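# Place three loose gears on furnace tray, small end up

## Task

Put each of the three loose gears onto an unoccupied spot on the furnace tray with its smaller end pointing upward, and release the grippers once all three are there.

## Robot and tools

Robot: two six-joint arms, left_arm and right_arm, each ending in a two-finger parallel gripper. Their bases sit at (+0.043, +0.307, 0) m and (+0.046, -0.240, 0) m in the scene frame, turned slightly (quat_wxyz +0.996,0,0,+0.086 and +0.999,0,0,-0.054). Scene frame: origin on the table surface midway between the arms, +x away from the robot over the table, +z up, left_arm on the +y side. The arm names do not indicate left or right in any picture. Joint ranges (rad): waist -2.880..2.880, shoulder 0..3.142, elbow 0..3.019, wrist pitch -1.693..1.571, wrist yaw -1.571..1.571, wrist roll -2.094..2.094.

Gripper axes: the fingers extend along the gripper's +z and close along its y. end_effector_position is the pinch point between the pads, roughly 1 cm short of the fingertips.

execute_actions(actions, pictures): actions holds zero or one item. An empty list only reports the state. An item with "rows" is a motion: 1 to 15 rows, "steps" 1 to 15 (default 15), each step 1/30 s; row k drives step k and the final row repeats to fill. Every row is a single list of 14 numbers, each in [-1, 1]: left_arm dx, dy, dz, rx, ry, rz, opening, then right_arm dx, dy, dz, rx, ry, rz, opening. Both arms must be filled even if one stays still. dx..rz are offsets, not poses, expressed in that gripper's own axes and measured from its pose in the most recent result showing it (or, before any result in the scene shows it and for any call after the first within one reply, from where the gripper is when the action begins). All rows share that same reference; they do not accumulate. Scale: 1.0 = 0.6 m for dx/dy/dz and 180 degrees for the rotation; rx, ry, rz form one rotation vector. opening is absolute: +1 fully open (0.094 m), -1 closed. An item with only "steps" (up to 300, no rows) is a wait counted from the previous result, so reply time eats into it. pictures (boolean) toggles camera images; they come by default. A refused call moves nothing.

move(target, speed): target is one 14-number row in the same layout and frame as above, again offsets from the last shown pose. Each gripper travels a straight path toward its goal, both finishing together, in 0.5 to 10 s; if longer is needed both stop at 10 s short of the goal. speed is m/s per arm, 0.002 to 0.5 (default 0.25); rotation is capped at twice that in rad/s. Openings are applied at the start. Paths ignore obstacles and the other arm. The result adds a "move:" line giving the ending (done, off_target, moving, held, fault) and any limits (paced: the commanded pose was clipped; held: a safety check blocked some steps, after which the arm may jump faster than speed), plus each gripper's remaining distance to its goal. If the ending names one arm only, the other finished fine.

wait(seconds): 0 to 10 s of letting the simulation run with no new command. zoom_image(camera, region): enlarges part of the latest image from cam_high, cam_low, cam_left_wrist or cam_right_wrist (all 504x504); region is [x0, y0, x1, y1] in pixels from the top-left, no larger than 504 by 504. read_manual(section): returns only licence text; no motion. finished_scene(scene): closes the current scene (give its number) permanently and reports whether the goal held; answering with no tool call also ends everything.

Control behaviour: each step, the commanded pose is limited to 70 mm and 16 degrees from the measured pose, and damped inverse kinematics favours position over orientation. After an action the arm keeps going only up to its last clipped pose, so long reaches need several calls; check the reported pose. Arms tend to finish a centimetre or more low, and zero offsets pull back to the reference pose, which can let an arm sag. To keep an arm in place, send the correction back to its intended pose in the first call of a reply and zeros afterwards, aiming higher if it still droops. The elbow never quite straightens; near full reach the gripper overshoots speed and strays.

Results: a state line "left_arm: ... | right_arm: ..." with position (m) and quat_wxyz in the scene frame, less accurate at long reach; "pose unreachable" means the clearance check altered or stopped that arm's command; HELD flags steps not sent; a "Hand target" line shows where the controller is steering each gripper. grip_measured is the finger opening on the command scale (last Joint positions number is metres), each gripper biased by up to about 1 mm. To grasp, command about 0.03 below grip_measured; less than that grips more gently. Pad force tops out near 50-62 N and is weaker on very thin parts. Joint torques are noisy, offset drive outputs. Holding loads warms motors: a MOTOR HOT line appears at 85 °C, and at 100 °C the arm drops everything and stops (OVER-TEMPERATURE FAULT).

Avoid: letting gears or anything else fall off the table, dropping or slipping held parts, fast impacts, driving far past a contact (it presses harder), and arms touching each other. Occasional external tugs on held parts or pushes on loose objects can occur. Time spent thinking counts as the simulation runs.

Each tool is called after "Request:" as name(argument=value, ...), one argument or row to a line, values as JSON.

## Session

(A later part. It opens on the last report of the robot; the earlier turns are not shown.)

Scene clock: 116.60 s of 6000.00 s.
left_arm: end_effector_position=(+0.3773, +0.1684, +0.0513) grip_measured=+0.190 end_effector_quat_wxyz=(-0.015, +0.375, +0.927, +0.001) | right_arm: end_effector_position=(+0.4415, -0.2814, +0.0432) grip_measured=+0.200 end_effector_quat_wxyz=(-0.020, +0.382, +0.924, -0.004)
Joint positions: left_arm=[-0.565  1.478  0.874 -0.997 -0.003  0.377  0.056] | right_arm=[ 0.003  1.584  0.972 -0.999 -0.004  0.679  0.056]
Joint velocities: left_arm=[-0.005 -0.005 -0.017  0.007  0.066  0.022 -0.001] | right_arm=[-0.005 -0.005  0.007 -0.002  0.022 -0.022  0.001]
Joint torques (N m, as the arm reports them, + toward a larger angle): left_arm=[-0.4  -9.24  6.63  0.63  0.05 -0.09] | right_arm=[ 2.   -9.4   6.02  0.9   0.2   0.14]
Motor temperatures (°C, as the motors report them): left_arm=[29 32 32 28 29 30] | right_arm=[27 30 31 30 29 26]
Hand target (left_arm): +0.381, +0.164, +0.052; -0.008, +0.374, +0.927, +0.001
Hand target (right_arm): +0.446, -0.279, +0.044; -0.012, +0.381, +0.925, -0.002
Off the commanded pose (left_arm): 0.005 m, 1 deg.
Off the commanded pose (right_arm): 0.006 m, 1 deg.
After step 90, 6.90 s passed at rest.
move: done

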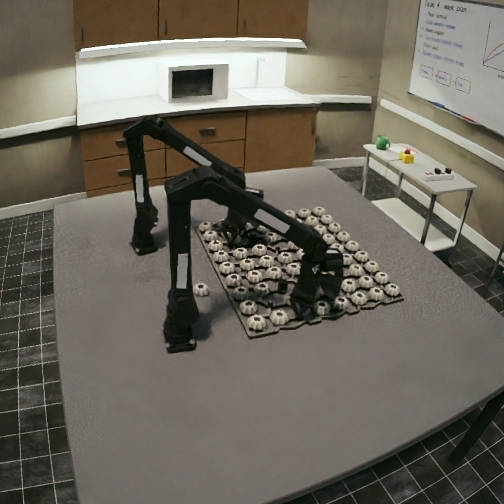

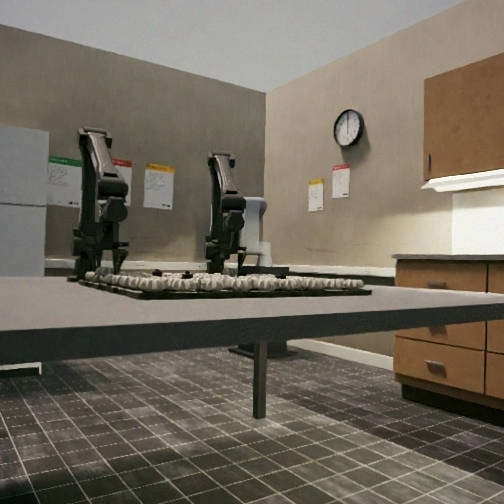

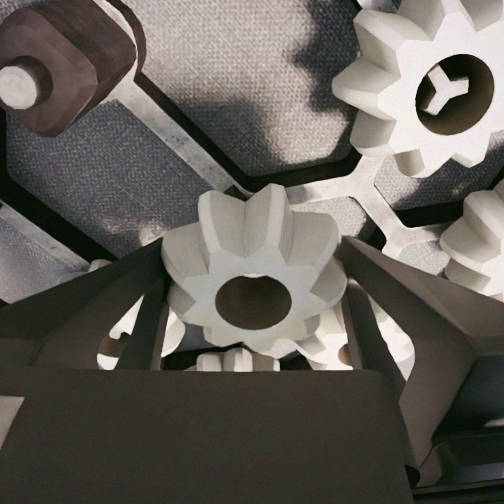

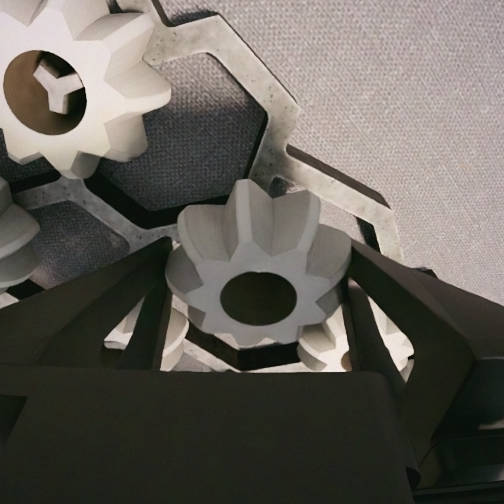

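Request:
move(
  target=[-0.0167,-0.002,0,-0.0047,-0.0132,0,0.155, -0.0055,0.016,0,-0.0092,-0.0155,0,0.16],
  speed=0.04,
)

Scene clock: 132.40 s of 6000.00 s.
left_arm: end_effector_position=(+0.3808, +0.1656, +0.0488) grip_measured=+0.190 end_effector_quat_wxyz=(-0.003, +0.376, +0.927, +0.001) | right_arm: end_effector_position=(+0.4440, -0.2797, +0.0371) grip_measured=+0.200 end_effector_quat_wxyz=(-0.007, +0.381, +0.925, -0.002)
Joint positions: left_arm=[-0.568  1.478  0.867 -0.966 -0.003  0.375  0.056] | right_arm=[ 0.01   1.585  0.954 -0.956  0.     0.683  0.056]
Joint velocities: left_arm=[-0.005 -0.005 -0.002  0.002 -0.081 -0.007  0.001] | right_arm=[-0.005 -0.015  0.012 -0.012 -0.007 -0.037 -0.   ]
Joint torques (N m, as the arm reports them, + toward a larger angle): left_arm=[ -0.32 -10.02   6.86   0.72   0.08  -0.12] | right_arm=[  1.94 -10.34   6.07   1.15   0.35   0.23]
Motor temperatures (°C, as the motors report them): left_arm=[29 32 31 28 29 30] | right_arm=[27 30 31 30 29 26]
Hand target (left_arm): +0.384, +0.161, +0.051; +0.007, +0.376, +0.927, +0.000
Hand target (right_arm): +0.451, -0.277, +0.043; +0.008, +0.381, +0.924, +0.001
Off the commanded pose (left_arm): 0.006 m, 1 deg.
Off the commanded pose (right_arm): 0.009 m, 2 deg.
After step 90, 11.87 s passed at rest.
move: done

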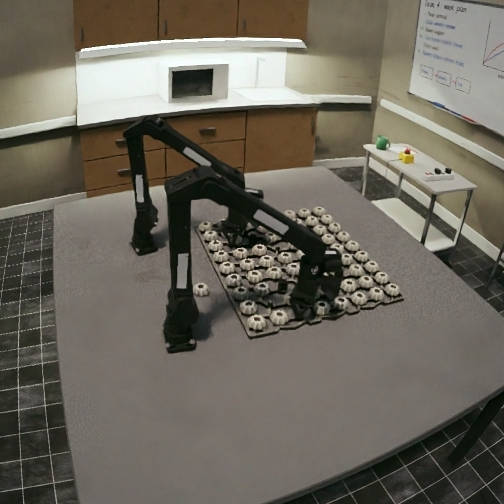

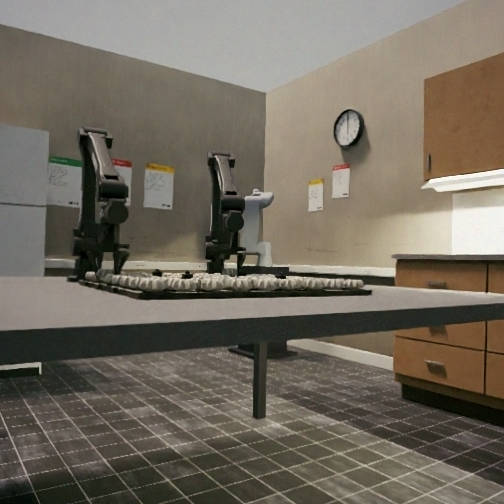

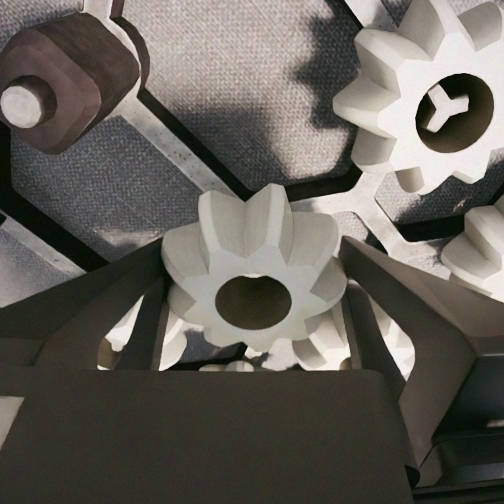

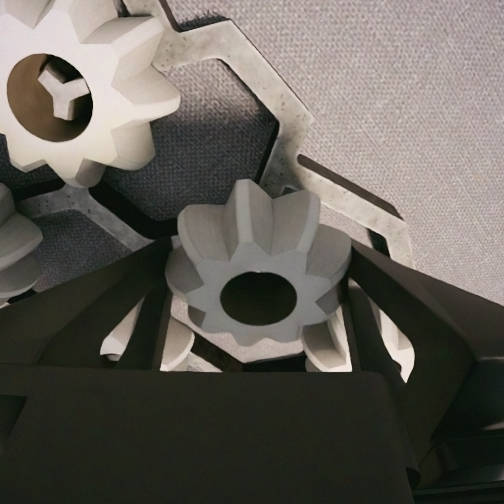

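Request:
move(
  target=[-0.0097,-0.001,0.03,-0.002,-0.0067,0,0.155, -0.0047,0.011,0.018,-0.0048,-0.0083,0,0.16],
  speed=0.02,
)

Scene clock: 136.90 s of 6000.00 s.
left_arm: end_effector_position=(+0.3818, +0.1652, +0.0321) grip_measured=+0.190 end_effector_quat_wxyz=(+0.002, +0.376, +0.927, +0.001) | right_arm: end_effector_position=(+0.4443, -0.2792, +0.0243) grip_measured=+0.200 end_effector_quat_wxyz=(-0.004, +0.381, +0.925, -0.001)
Joint positions: left_arm=[-0.568  1.505  0.842 -0.905 -0.003  0.375  0.056] | right_arm=[ 0.011  1.604  0.935 -0.911  0.     0.684  0.056]
Joint velocities: left_arm=[-0.015 -0.015 -0.012 -0.012 -0.11   0.037  0.   ] | right_arm=[ 0.015 -0.005  0.002  0.012 -0.066  0.007 -0.001]
Joint torques (N m, as the arm reports them, + toward a larger angle): left_arm=[ 0.12 -9.4   6.44  0.84  0.09 -0.07] | right_arm=[ 1.54 -9.85  5.88  1.21  0.34  0.19]
Motor temperatures (°C, as the motors report them): left_arm=[29 32 31 28 29 30] | right_arm=[27 30 30 30 29 26]
Hand target (left_arm): +0.385, +0.161, +0.031; +0.008, +0.376, +0.927, +0.000
Hand target (right_arm): +0.450, -0.277, +0.026; +0.007, +0.381, +0.925, -0.000
Off the commanded pose (left_arm): 0.005 m, 1 deg.
Off the commanded pose (right_arm): 0.007 m, 1 deg.
After step 90, 0.33 s passed at rest.
move: done

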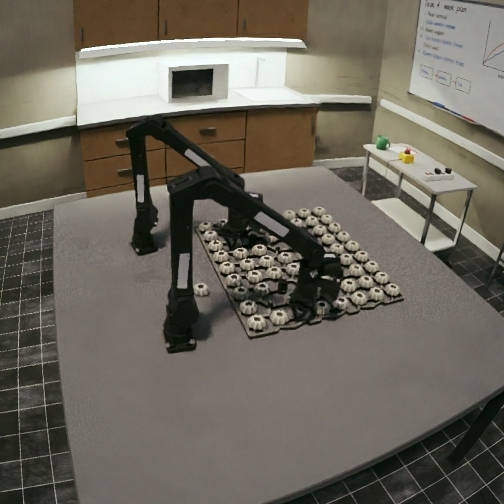

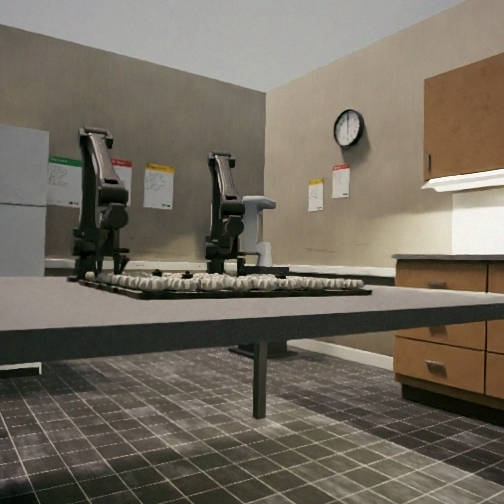

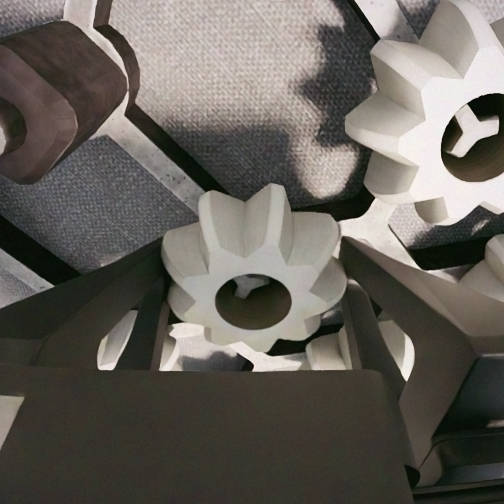

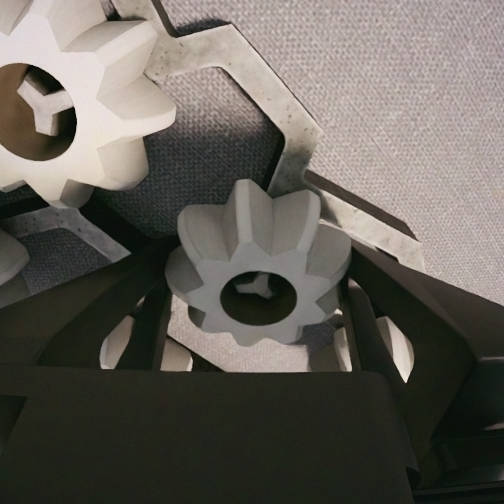

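Request:
move(
  target=[-0.006,-0.001,0.012,-0.001,-0.003,0,0.155, -0.004,0.006,0.008,-0.003,-0.006,0,0.16],
  speed=0.02,
)

Scene clock: 139.53 s of 6000.00 s.
left_arm: end_effector_position=(+0.3819, +0.1655, +0.0292) grip_measured=+0.190 end_effector_quat_wxyz=(+0.003, +0.376, +0.927, +0.002) | right_arm: end_effector_position=(+0.4440, -0.2793, +0.0236) grip_measured=+0.200 end_effector_quat_wxyz=(-0.004, +0.381, +0.925, -0.001)
Joint positions: left_arm=[-0.568  1.509  0.837 -0.893 -0.004  0.375  0.056] | right_arm=[ 0.011  1.604  0.933 -0.908  0.001  0.684  0.056]
Joint velocities: left_arm=[-0.024 -0.015 -0.012  0.007 -0.037  0.051 -0.001] | right_arm=[-0.005 -0.005  0.002 -0.007 -0.022  0.051  0.   ]
Joint torques (N m, as the arm reports them, + toward a larger angle): left_arm=[ 0.17 -9.07  6.29  0.99  0.12 -0.06] | right_arm=[ 1.22 -8.87  5.5   1.59  0.36  0.16]
Motor temperatures (°C, as the motors report them): left_arm=[29 32 31 28 29 30] | right_arm=[27 30 30 30 29 26]
Hand target (left_arm): +0.384, +0.162, +0.025; +0.007, +0.376, +0.927, +0.001
Hand target (right_arm): +0.448, -0.278, +0.020; +0.006, +0.380, +0.925, -0.001
Off the commanded pose (left_arm): 0.006 m, 0 deg.
Off the commanded pose (right_arm): 0.006 m, 1 deg.
move: done

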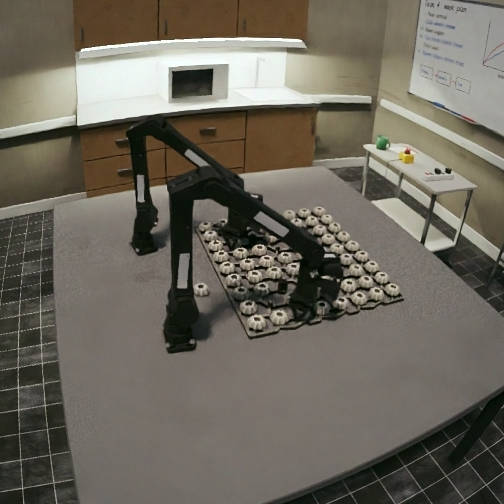

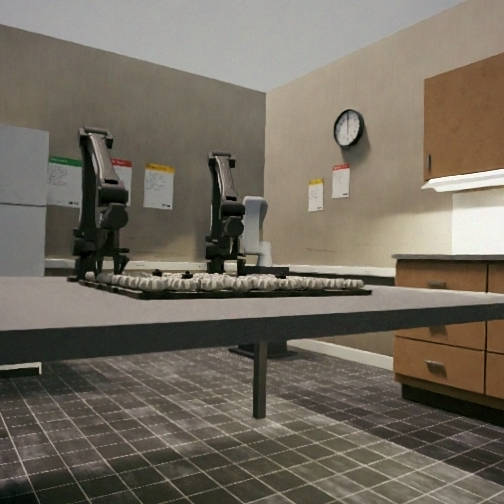

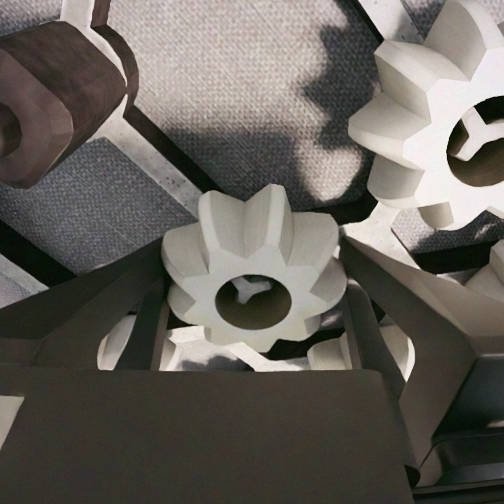

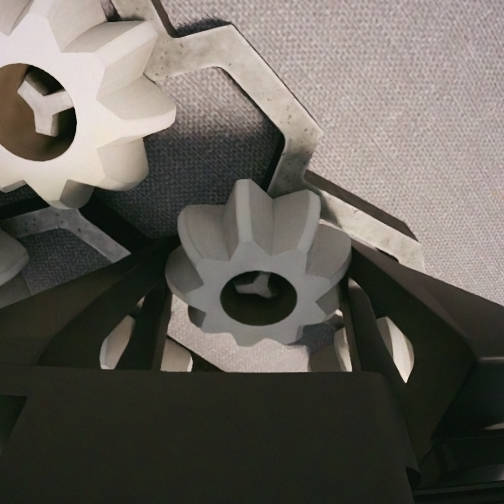

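Request:
move(
  target=[0,0,0,0,0,0,0.42, 0,0,0,0,0,0,0.42],
  speed=0.02,
)

Request:
move(
  target=[0,0,-0.15,0,0,0,0.42, 0,0,-0.15,0,0,0,0.42],
  speed=0.08,
)

Scene clock: 142.27 s of 6000.00 s.
left_arm: end_effector_position=(+0.3819, +0.1656, +0.0292) grip_measured=+0.418 end_effector_quat_wxyz=(+0.003, +0.376, +0.927, +0.002) | right_arm: end_effector_position=(+0.4440, -0.2793, +0.0236) grip_measured=+0.419 end_effector_quat_wxyz=(-0.004, +0.381, +0.925, -0.001)
Joint positions: left_arm=[-0.568  1.509  0.837 -0.893 -0.005  0.375  0.067] | right_arm=[ 0.011  1.604  0.933 -0.908  0.001  0.684  0.067]
Joint velocities: left_arm=[-0.015 -0.005  0.007 -0.007  0.022 -0.066 -0.   ] | right_arm=[-0.015 -0.005  0.007 -0.007  0.007  0.007 -0.   ]
Joint torques (N m, as the arm reports them, + toward a larger angle): left_arm=[  0.4  -10.24   6.13   0.29   0.05  -0.02] | right_arm=[  1.   -10.11   5.82   0.6    0.17   0.09]
Motor temperatures (°C, as the motors report them): left_arm=[29 32 30 28 29 30] | right_arm=[27 30 30 30 29 26]
Hand target (left_arm): +0.382, +0.166, +0.029; +0.003, +0.376, +0.927, +0.002
Hand target (right_arm): +0.444, -0.279, +0.024; -0.004, +0.381, +0.925, -0.001
Off the commanded pose (left_arm): 0.000 m, 0 deg.
Off the commanded pose (right_arm): 0.000 m, 0 deg.
move: done

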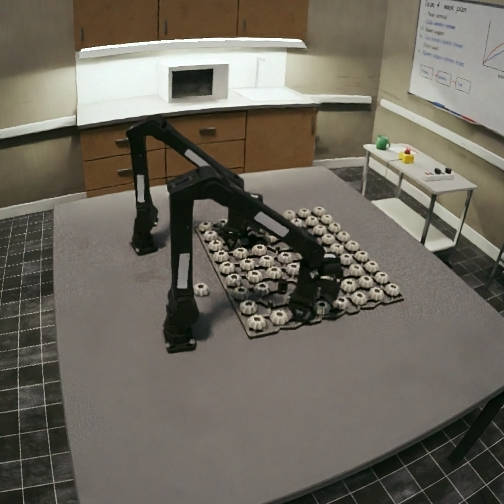

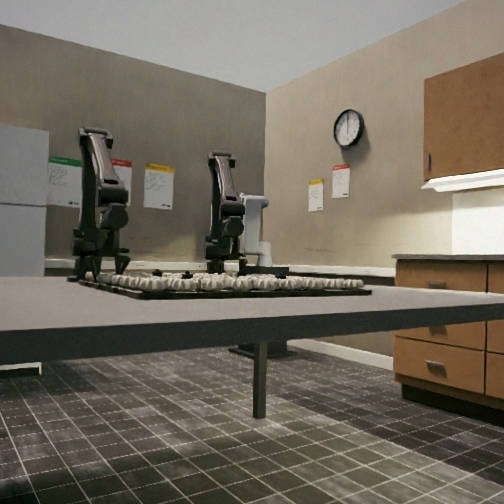

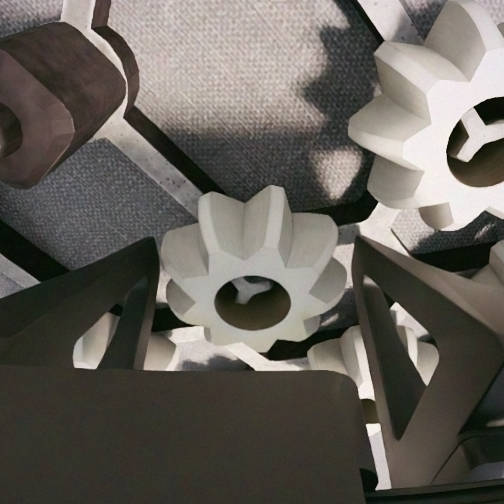

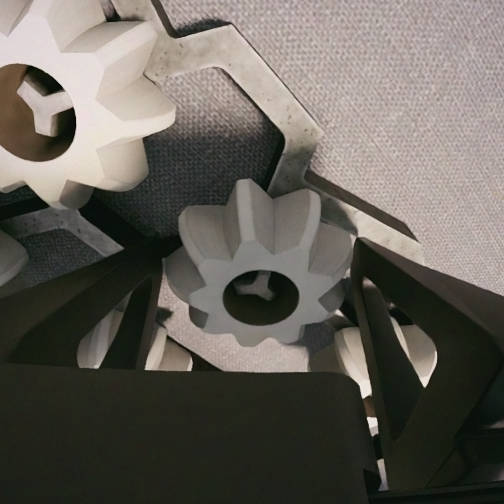

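Scene clock: 143.73 s of 6000.00 s.
left_arm: end_effector_position=(+0.3634, +0.1738, +0.0977) grip_measured=+0.418 end_effector_quat_wxyz=(-0.022, +0.376, +0.926, +0.004) | right_arm: end_effector_position=(+0.4242, -0.2763, +0.0888) grip_measured=+0.419 end_effector_quat_wxyz=(-0.031, +0.380, +0.925, -0.008)
Joint positions: left_arm=[-0.568  1.379  0.912 -1.148 -0.008  0.375  0.067] | right_arm=[ 0.013  1.489  1.    -1.147 -0.002  0.684  0.067]
Joint velocities: left_arm=[ 0.015 -0.005 -0.002  0.007  0.007 -0.022 -0.001] | right_arm=[-0.015 -0.005 -0.007 -0.007 -0.007  0.051 -0.001]
Joint torques (N m, as the arm reports them, + toward a larger angle): left_arm=[ 0.14 -9.42 10.6  -0.4   0.11 -0.05] | right_arm=[ 0.6  -9.96 10.05 -0.1   0.31  0.12]
Motor temperatures (°C, as the motors report them): left_arm=[29 32 31 28 29 30] | right_arm=[27 30 31 30 29 26]
Hand target (left_arm): +0.380, +0.165, +0.119; +0.003, +0.376, +0.927, +0.002
Hand target (right_arm): +0.445, -0.278, +0.113; -0.003, +0.381, +0.925, -0.001
Off the commanded pose (left_arm): 0.029 m, 3 deg.
Off the commanded pose (right_arm): 0.032 m, 3 deg.
move: off_target (left_arm, right_arm)

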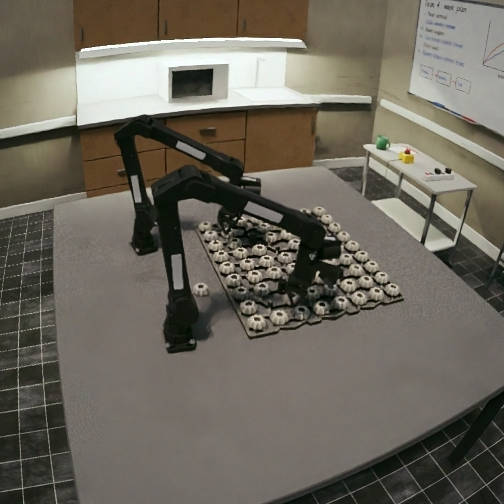

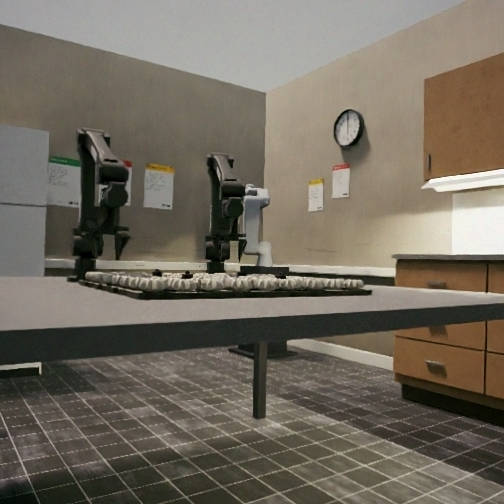

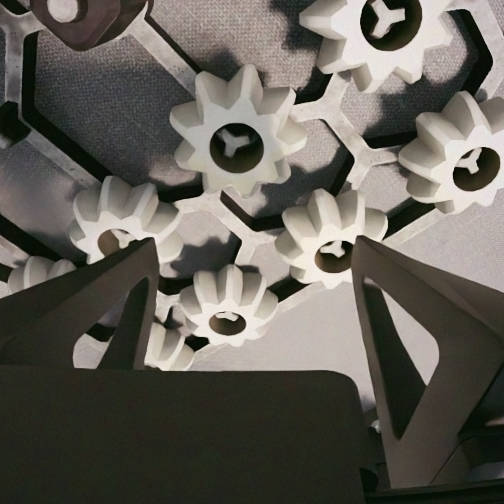

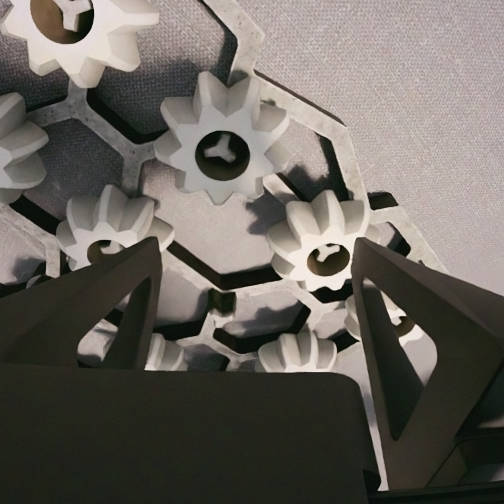

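Request:
move(
  target=[0.232,0.239,-0.133,0,0,0,0.42, 0.581,0.003,-0.037,0.0032,-0.0225,-0.5,1],
  speed=0.3,
)

Scene clock: 157.43 s of 6000.00 s.
left_arm: end_effector_position=(+0.3488, +0.3642, +0.1589) grip_measured=+0.418 end_effector_quat_wxyz=(-0.043, +0.373, +0.927, -0.011) | right_arm: end_effector_position=(+0.1754, -0.0331, +0.1208) grip_measured=+1.000 end_effector_quat_wxyz=(-0.010, -0.380, +0.925, -0.002)
Joint positions: left_arm=[ 0.001  1.245  0.96  -1.371 -0.027  0.936  0.067] | right_arm=[ 1.117  1.036  0.705 -1.257 -0.008  0.23   0.094]
Joint velocities: left_arm=[ 0.005 -0.005 -0.017 -0.022 -0.007  0.007 -0.001] | right_arm=[ 0.005 -0.015  0.017 -0.007 -0.037 -0.037  0.   ]
Joint torques (N m, as the arm reports them, + toward a larger angle): left_arm=[ 0.89 -8.49 11.3  -0.46  0.03  0.06] | right_arm=[ 0.8  -3.26  7.92  0.03  0.05 -0.05]
Motor temperatures (°C, as the motors report them): left_arm=[29 32 33 28 29 30] | right_arm=[27 30 32 30 29 26]
Hand target (left_arm): +0.364, +0.369, +0.183; -0.019, +0.376, +0.926, +0.004
Hand target (right_arm): +0.176, -0.031, +0.127; -0.007, -0.386, +0.922, +0.000
Off the commanded pose (left_arm): 0.030 m, 3 deg.
Off the commanded pose (right_arm): 0.010 m, 1 deg.
After step 90, 7.60 s passed at rest.
move: off_target (left_arm)

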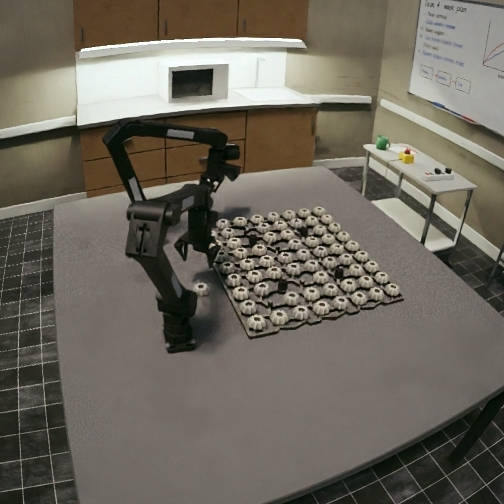

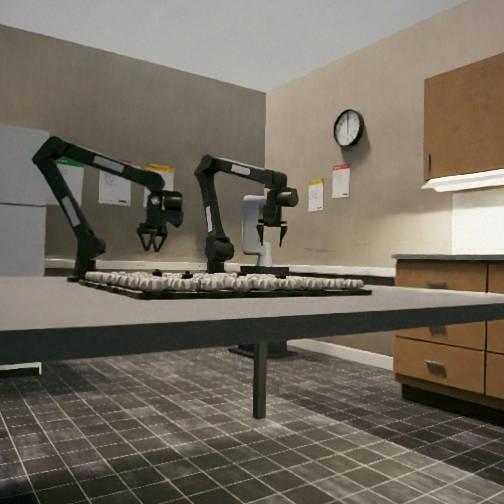

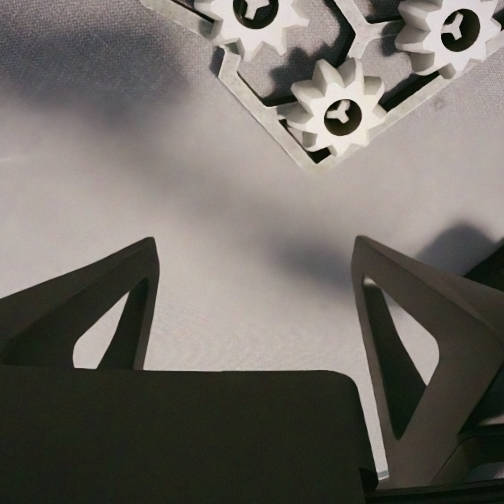

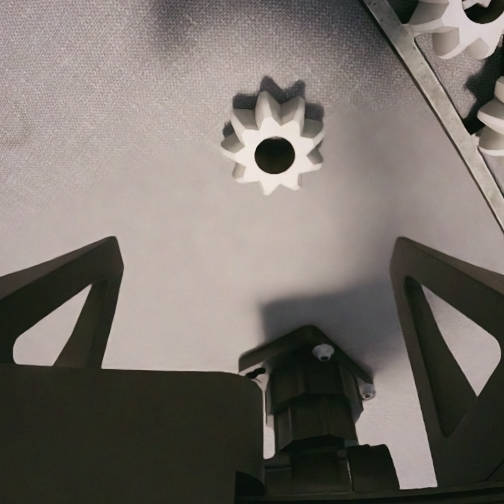

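Request:
move(
  target=[0,0,-0.03,0,0,0,0.42, -0.002,-0.017,0.182,0.0013,-0.0064,0,1],
  speed=0.1,
)

Scene clock: 163.47 s of 6000.00 s.
left_arm: end_effector_position=(+0.3396, +0.3626, +0.1599) grip_measured=+0.418 end_effector_quat_wxyz=(-0.060, +0.374, +0.925, -0.021) | right_arm: end_effector_position=(+0.1782, -0.0433, +0.0138) grip_measured=+1.000 end_effector_quat_wxyz=(-0.005, -0.379, +0.925, -0.002)
Joint positions: left_arm=[ 0.001  1.245  0.96  -1.41  -0.027  0.938  0.067] | right_arm=[ 1.088  1.204  0.495 -0.871 -0.002  0.203  0.094]
Joint velocities: left_arm=[ 0.015  0.005 -0.007 -0.002  0.022  0.022  0.   ] | right_arm=[ 0.015 -0.024  0.007  0.002  0.022 -0.022  0.   ]
Joint torques (N m, as the arm reports them, + toward a larger angle): left_arm=[ 0.26 -8.02 10.13 -0.42  0.07 -0.05] | right_arm=[-0.6  -2.97  5.44  1.3   0.25 -0.01]
Motor temperatures (°C, as the motors report them): left_arm=[29 32 33 28 29 30] | right_arm=[27 30 32 30 29 26]
Hand target (left_arm): +0.350, +0.364, +0.177; -0.043, +0.373, +0.927, -0.011
Hand target (right_arm): +0.182, -0.043, +0.012; +0.001, -0.380, +0.925, +0.000
Off the commanded pose (left_arm): 0.020 m, 2 deg.
Off the commanded pose (right_arm): 0.005 m, 1 deg.
After step 90, 1.57 s passed at rest.
move: off_target (left_arm)

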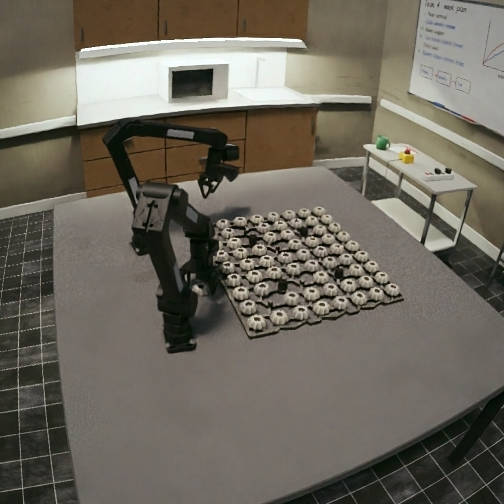

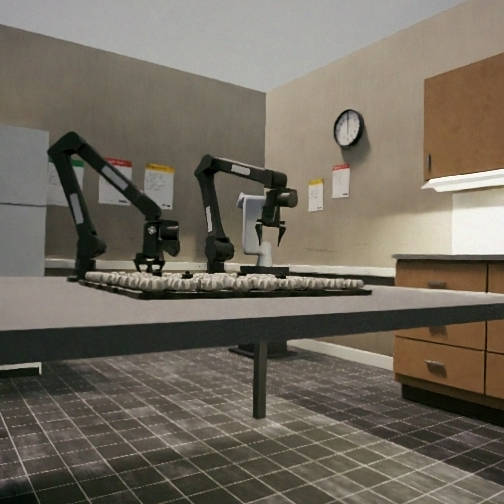

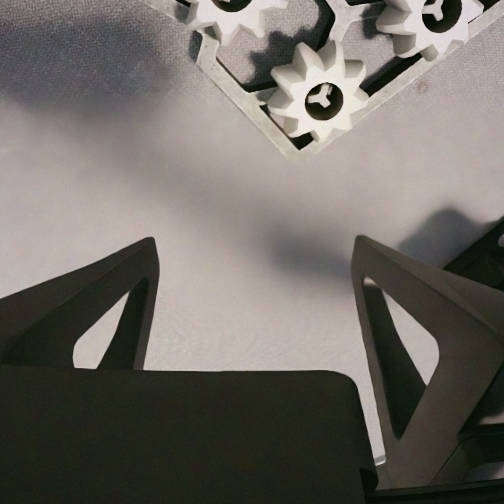

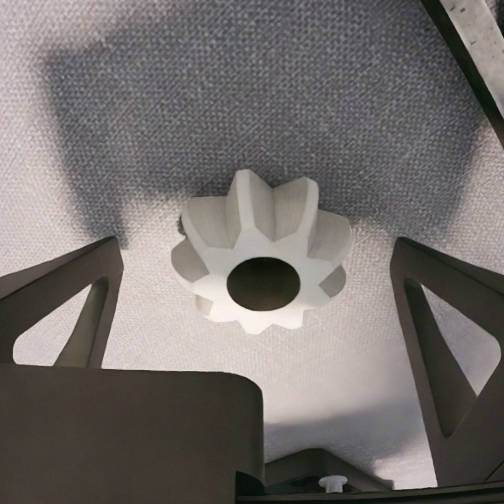

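Request:
move(
  target=[0,0,0,0,0,0,0.42, -0.003,-0.004,0.013,0,-0.003,0,1],
  speed=0.03,
)

Request:
move(
  target=[0,0,0,0,0,0,0.42, 0,0,0,0,0,0,0.16],
  speed=0.03,
)

Scene clock: 165.87 s of 6000.00 s.
left_arm: end_effector_position=(+0.3396, +0.3626, +0.1599) grip_measured=+0.418 end_effector_quat_wxyz=(-0.060, +0.374, +0.925, -0.021) | right_arm: end_effector_position=(+0.1784, -0.0430, +0.0091) grip_measured=+1.000 end_effector_quat_wxyz=(-0.002, -0.379, +0.925, -0.000)
Joint positions: left_arm=[ 0.001  1.245  0.96  -1.41  -0.027  0.938  0.067] | right_arm=[ 1.088  1.214  0.486 -0.847 -0.002  0.202  0.094]
Joint velocities: left_arm=[-0.015  0.005 -0.007  0.007  0.007 -0.007  0.001] | right_arm=[ 0.015  0.005  0.002 -0.002  0.007 -0.066  0.   ]
Joint torques (N m, as the arm reports them, + toward a larger angle): left_arm=[ 0.4  -7.24  7.52  0.    0.06 -0.01] | right_arm=[-0.25 -3.59  5.2   1.06  0.21 -0.04]
Motor temperatures (°C, as the motors report them): left_arm=[29 32 33 28 29 30] | right_arm=[27 30 31 30 29 26]
Hand target (left_arm): +0.340, +0.363, +0.160; -0.060, +0.374, +0.925, -0.021
Hand target (right_arm): +0.181, -0.044, +0.006; -0.000, -0.379, +0.925, +0.000
Off the commanded pose (left_arm): 0.000 m, 0 deg.
Off the commanded pose (right_arm): 0.004 m, 0 deg.
move: done

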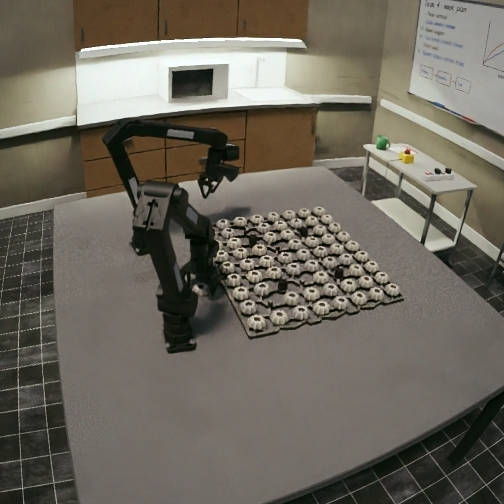

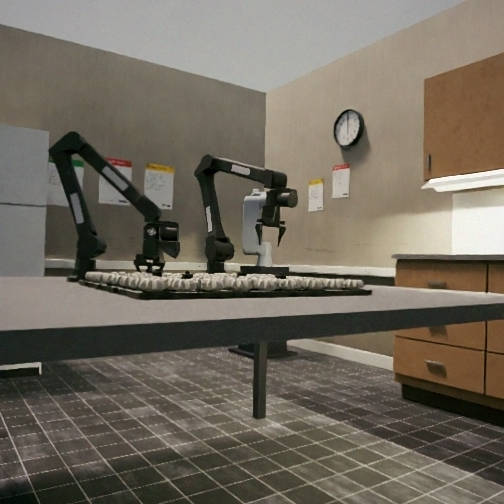

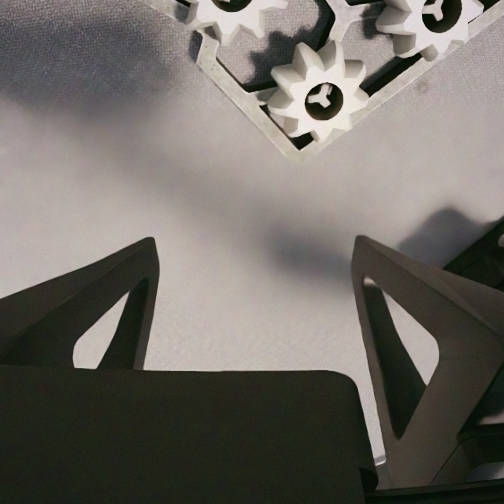

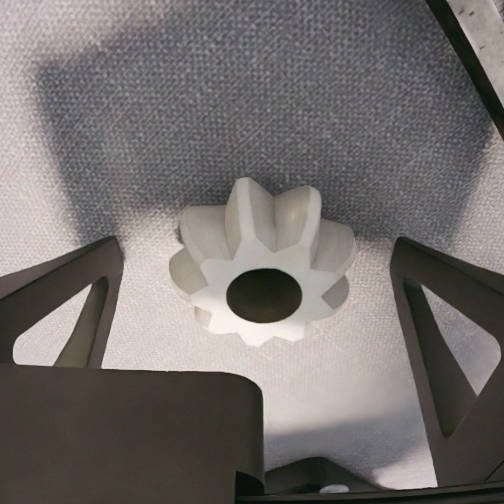

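Scene clock: 166.37 s of 6000.00 s.
left_arm: end_effector_position=(+0.3396, +0.3626, +0.1599) grip_measured=+0.418 end_effector_quat_wxyz=(-0.060, +0.374, +0.925, -0.021) | right_arm: end_effector_position=(+0.1785, -0.0431, +0.0091) grip_measured=+0.195 end_effector_quat_wxyz=(-0.002, -0.379, +0.925, -0.000)
Joint positions: left_arm=[ 0.001  1.245  0.96  -1.41  -0.027  0.938  0.067] | right_arm=[ 1.088  1.214  0.486 -0.847 -0.002  0.202  0.056]
Joint velocities: left_arm=[-0.005 -0.005  0.022  0.012  0.007 -0.022 -0.001] | right_arm=[ 0.005  0.005 -0.007  0.007 -0.037  0.007 -0.001]
Joint torques (N m, as the arm reports them, + toward a larger angle): left_arm=[ 0.39 -7.26  7.51  0.    0.06 -0.01] | right_arm=[ 0.3  -3.8   5.57  0.6   0.14  0.07]
Motor temperatures (°C, as the motors report them): left_arm=[29 32 33 28 29 30] | right_arm=[27 30 31 30 29 26]
Hand target (left_arm): +0.340, +0.363, +0.160; -0.060, +0.374, +0.925, -0.021
Hand target (right_arm): +0.178, -0.043, +0.009; -0.002, -0.379, +0.925, -0.000
Off the commanded pose (left_arm): 0.000 m, 0 deg.
Off the commanded pose (right_arm): 0.000 m, 0 deg.
move: done

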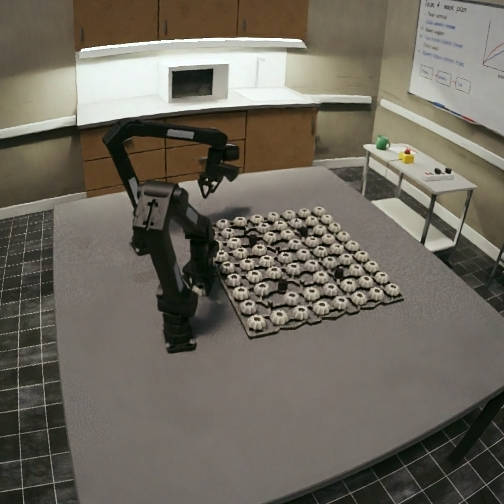

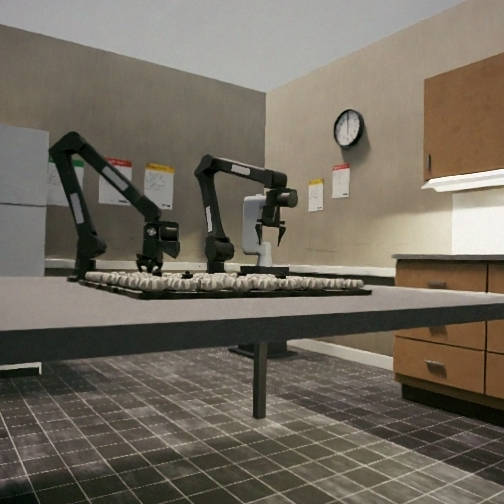

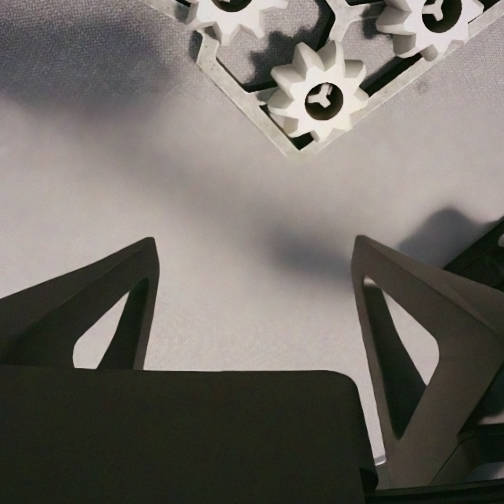

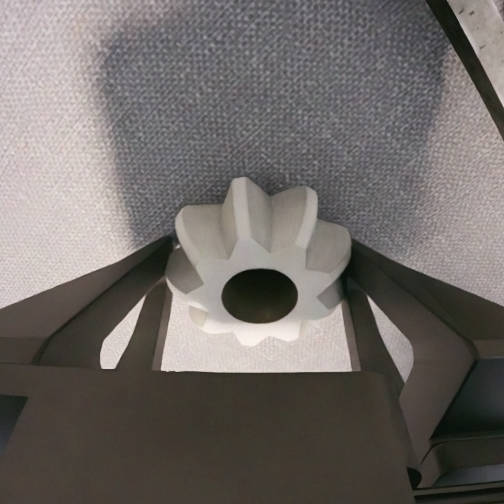

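Request:
move(
  target=[0,0,0,0,0,0,0.42, 0,0,-0.22,0,0,0,0.16],
  speed=0.15,
)

Request:
move(
  target=[0,0,0,0,0,0,0.42, -0.06,-0.41,-0.02,0,0,0,0.16],
  speed=0.2,
)

Scene clock: 170.40 s of 6000.00 s.
left_arm: end_effector_position=(+0.3396, +0.3626, +0.1599) grip_measured=+0.418 end_effector_quat_wxyz=(-0.060, +0.374, +0.925, -0.021) | right_arm: end_effector_position=(+0.1666, -0.0608, +0.1112) grip_measured=+0.195 end_effector_quat_wxyz=(-0.032, -0.379, +0.925, -0.020)
Joint positions: left_arm=[ 0.001  1.245  0.96  -1.41  -0.027  0.938  0.067] | right_arm=[ 1.088  1.002  0.655 -1.299 -0.002  0.202  0.056]
Joint velocities: left_arm=[-0.015  0.005 -0.002 -0.007 -0.007  0.066  0.001] | right_arm=[ 0.005  0.005 -0.002 -0.002  0.081 -0.037  0.   ]
Joint torques (N m, as the arm reports them, + toward a larger angle): left_arm=[ 0.44 -7.25  7.52  0.    0.06 -0.01] | right_arm=[ 1.56 -3.89 11.52 -0.01  0.12  0.15]
Motor temperatures (°C, as the motors report them): left_arm=[29 32 33 28 29 30] | right_arm=[27 30 31 30 29 26]
Hand target (left_arm): +0.340, +0.363, +0.160; -0.060, +0.374, +0.925, -0.021
Hand target (right_arm): +0.178, -0.041, +0.140; -0.002, -0.379, +0.925, -0.000
Off the commanded pose (left_arm): 0.000 m, 0 deg.
Off the commanded pose (right_arm): 0.037 m, 4 deg.
move: off_target (right_arm)

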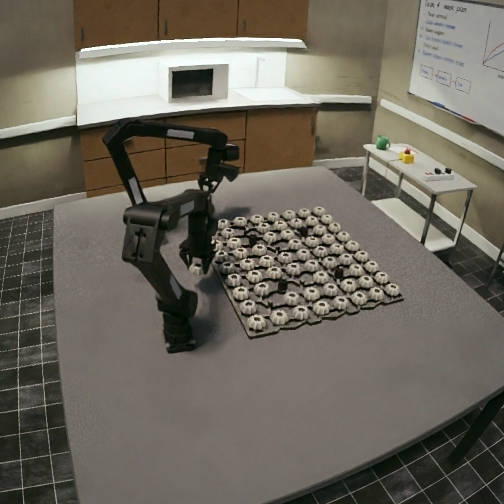

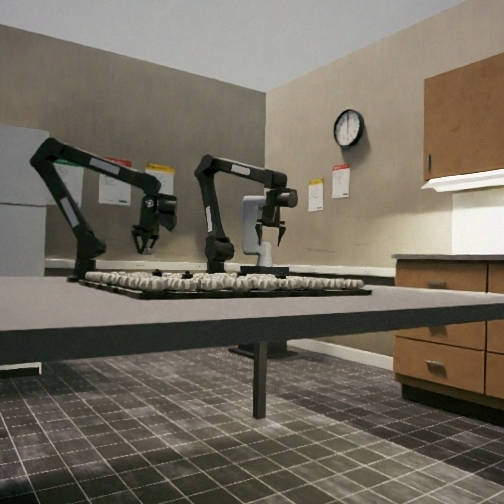

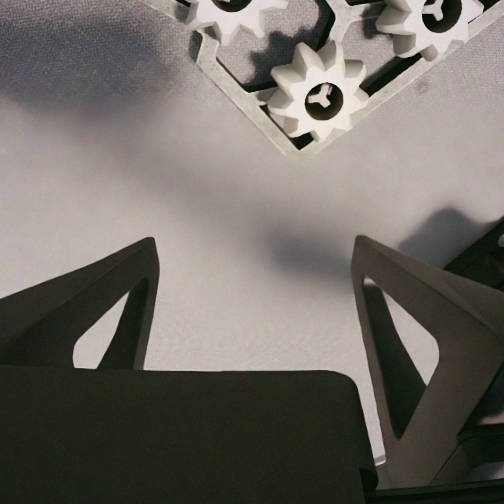

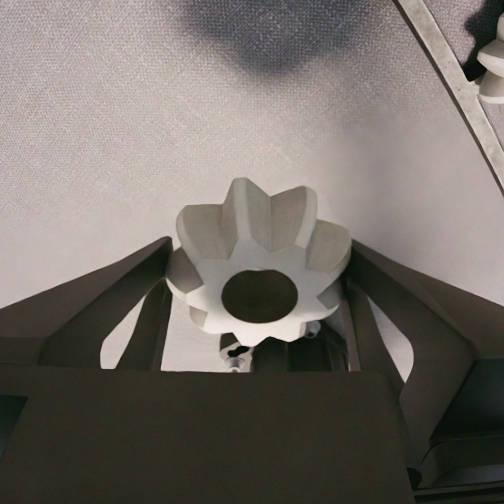

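Scene clock: 172.20 s of 6000.00 s.
left_arm: end_effector_position=(+0.3396, +0.3626, +0.1599) grip_measured=+0.418 end_effector_quat_wxyz=(-0.060, +0.374, +0.925, -0.021) | right_arm: end_effector_position=(+0.3371, -0.2124, +0.1022) grip_measured=+0.195 end_effector_quat_wxyz=(-0.066, -0.374, +0.925, -0.011)
Joint positions: left_arm=[ 0.001  1.245  0.96  -1.41  -0.027  0.938  0.067] | right_arm=[ 0.237  1.28   0.828 -1.241  0.054 -0.638  0.056]
Joint velocities: left_arm=[-0.015 -0.005 -0.002  0.002  0.022 -0.007  0.   ] | right_arm=[-0.005 -0.015  0.012 -0.002 -0.037 -0.081  0.   ]
Joint torques (N m, as the arm reports them, + toward a larger angle): left_arm=[ 0.39 -7.25  7.53  0.01  0.06 -0.01] | right_arm=[ 0.05 -6.39 11.03  0.66 -0.03  0.  ]
Motor temperatures (°C, as the motors report them): left_arm=[29 32 33 28 29 30] | right_arm=[27 30 32 30 29 26]
Hand target (left_arm): +0.340, +0.363, +0.160; -0.060, +0.374, +0.925, -0.021
Hand target (right_arm): +0.367, -0.209, +0.127; -0.026, -0.379, +0.925, -0.020
Off the commanded pose (left_arm): 0.000 m, 0 deg.
Off the commanded pose (right_arm): 0.036 m, 4 deg.
move: off_target (right_arm)

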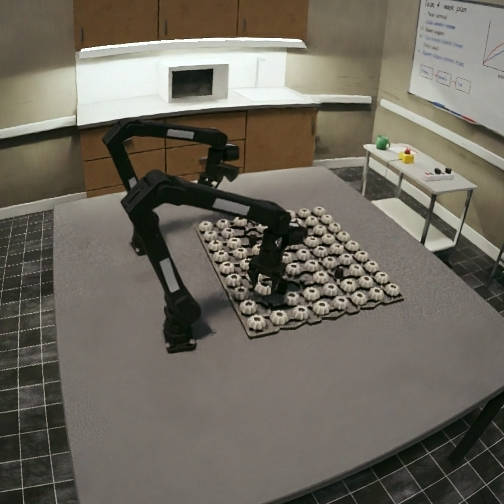

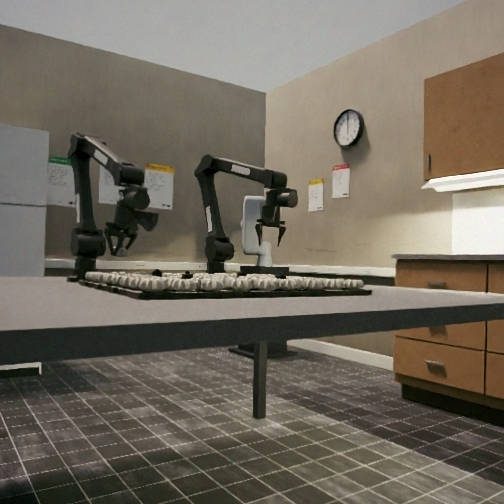

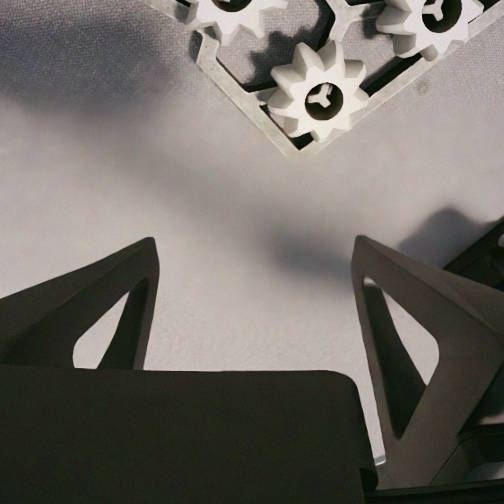

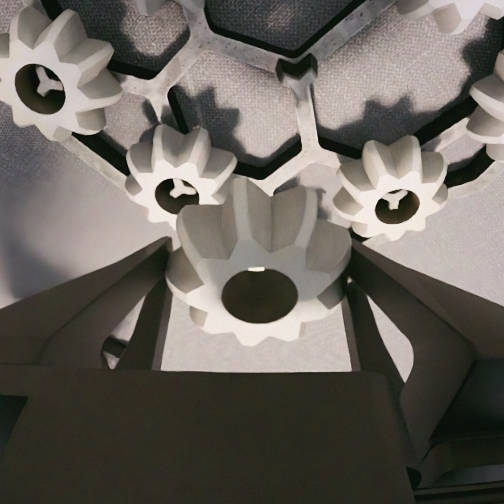

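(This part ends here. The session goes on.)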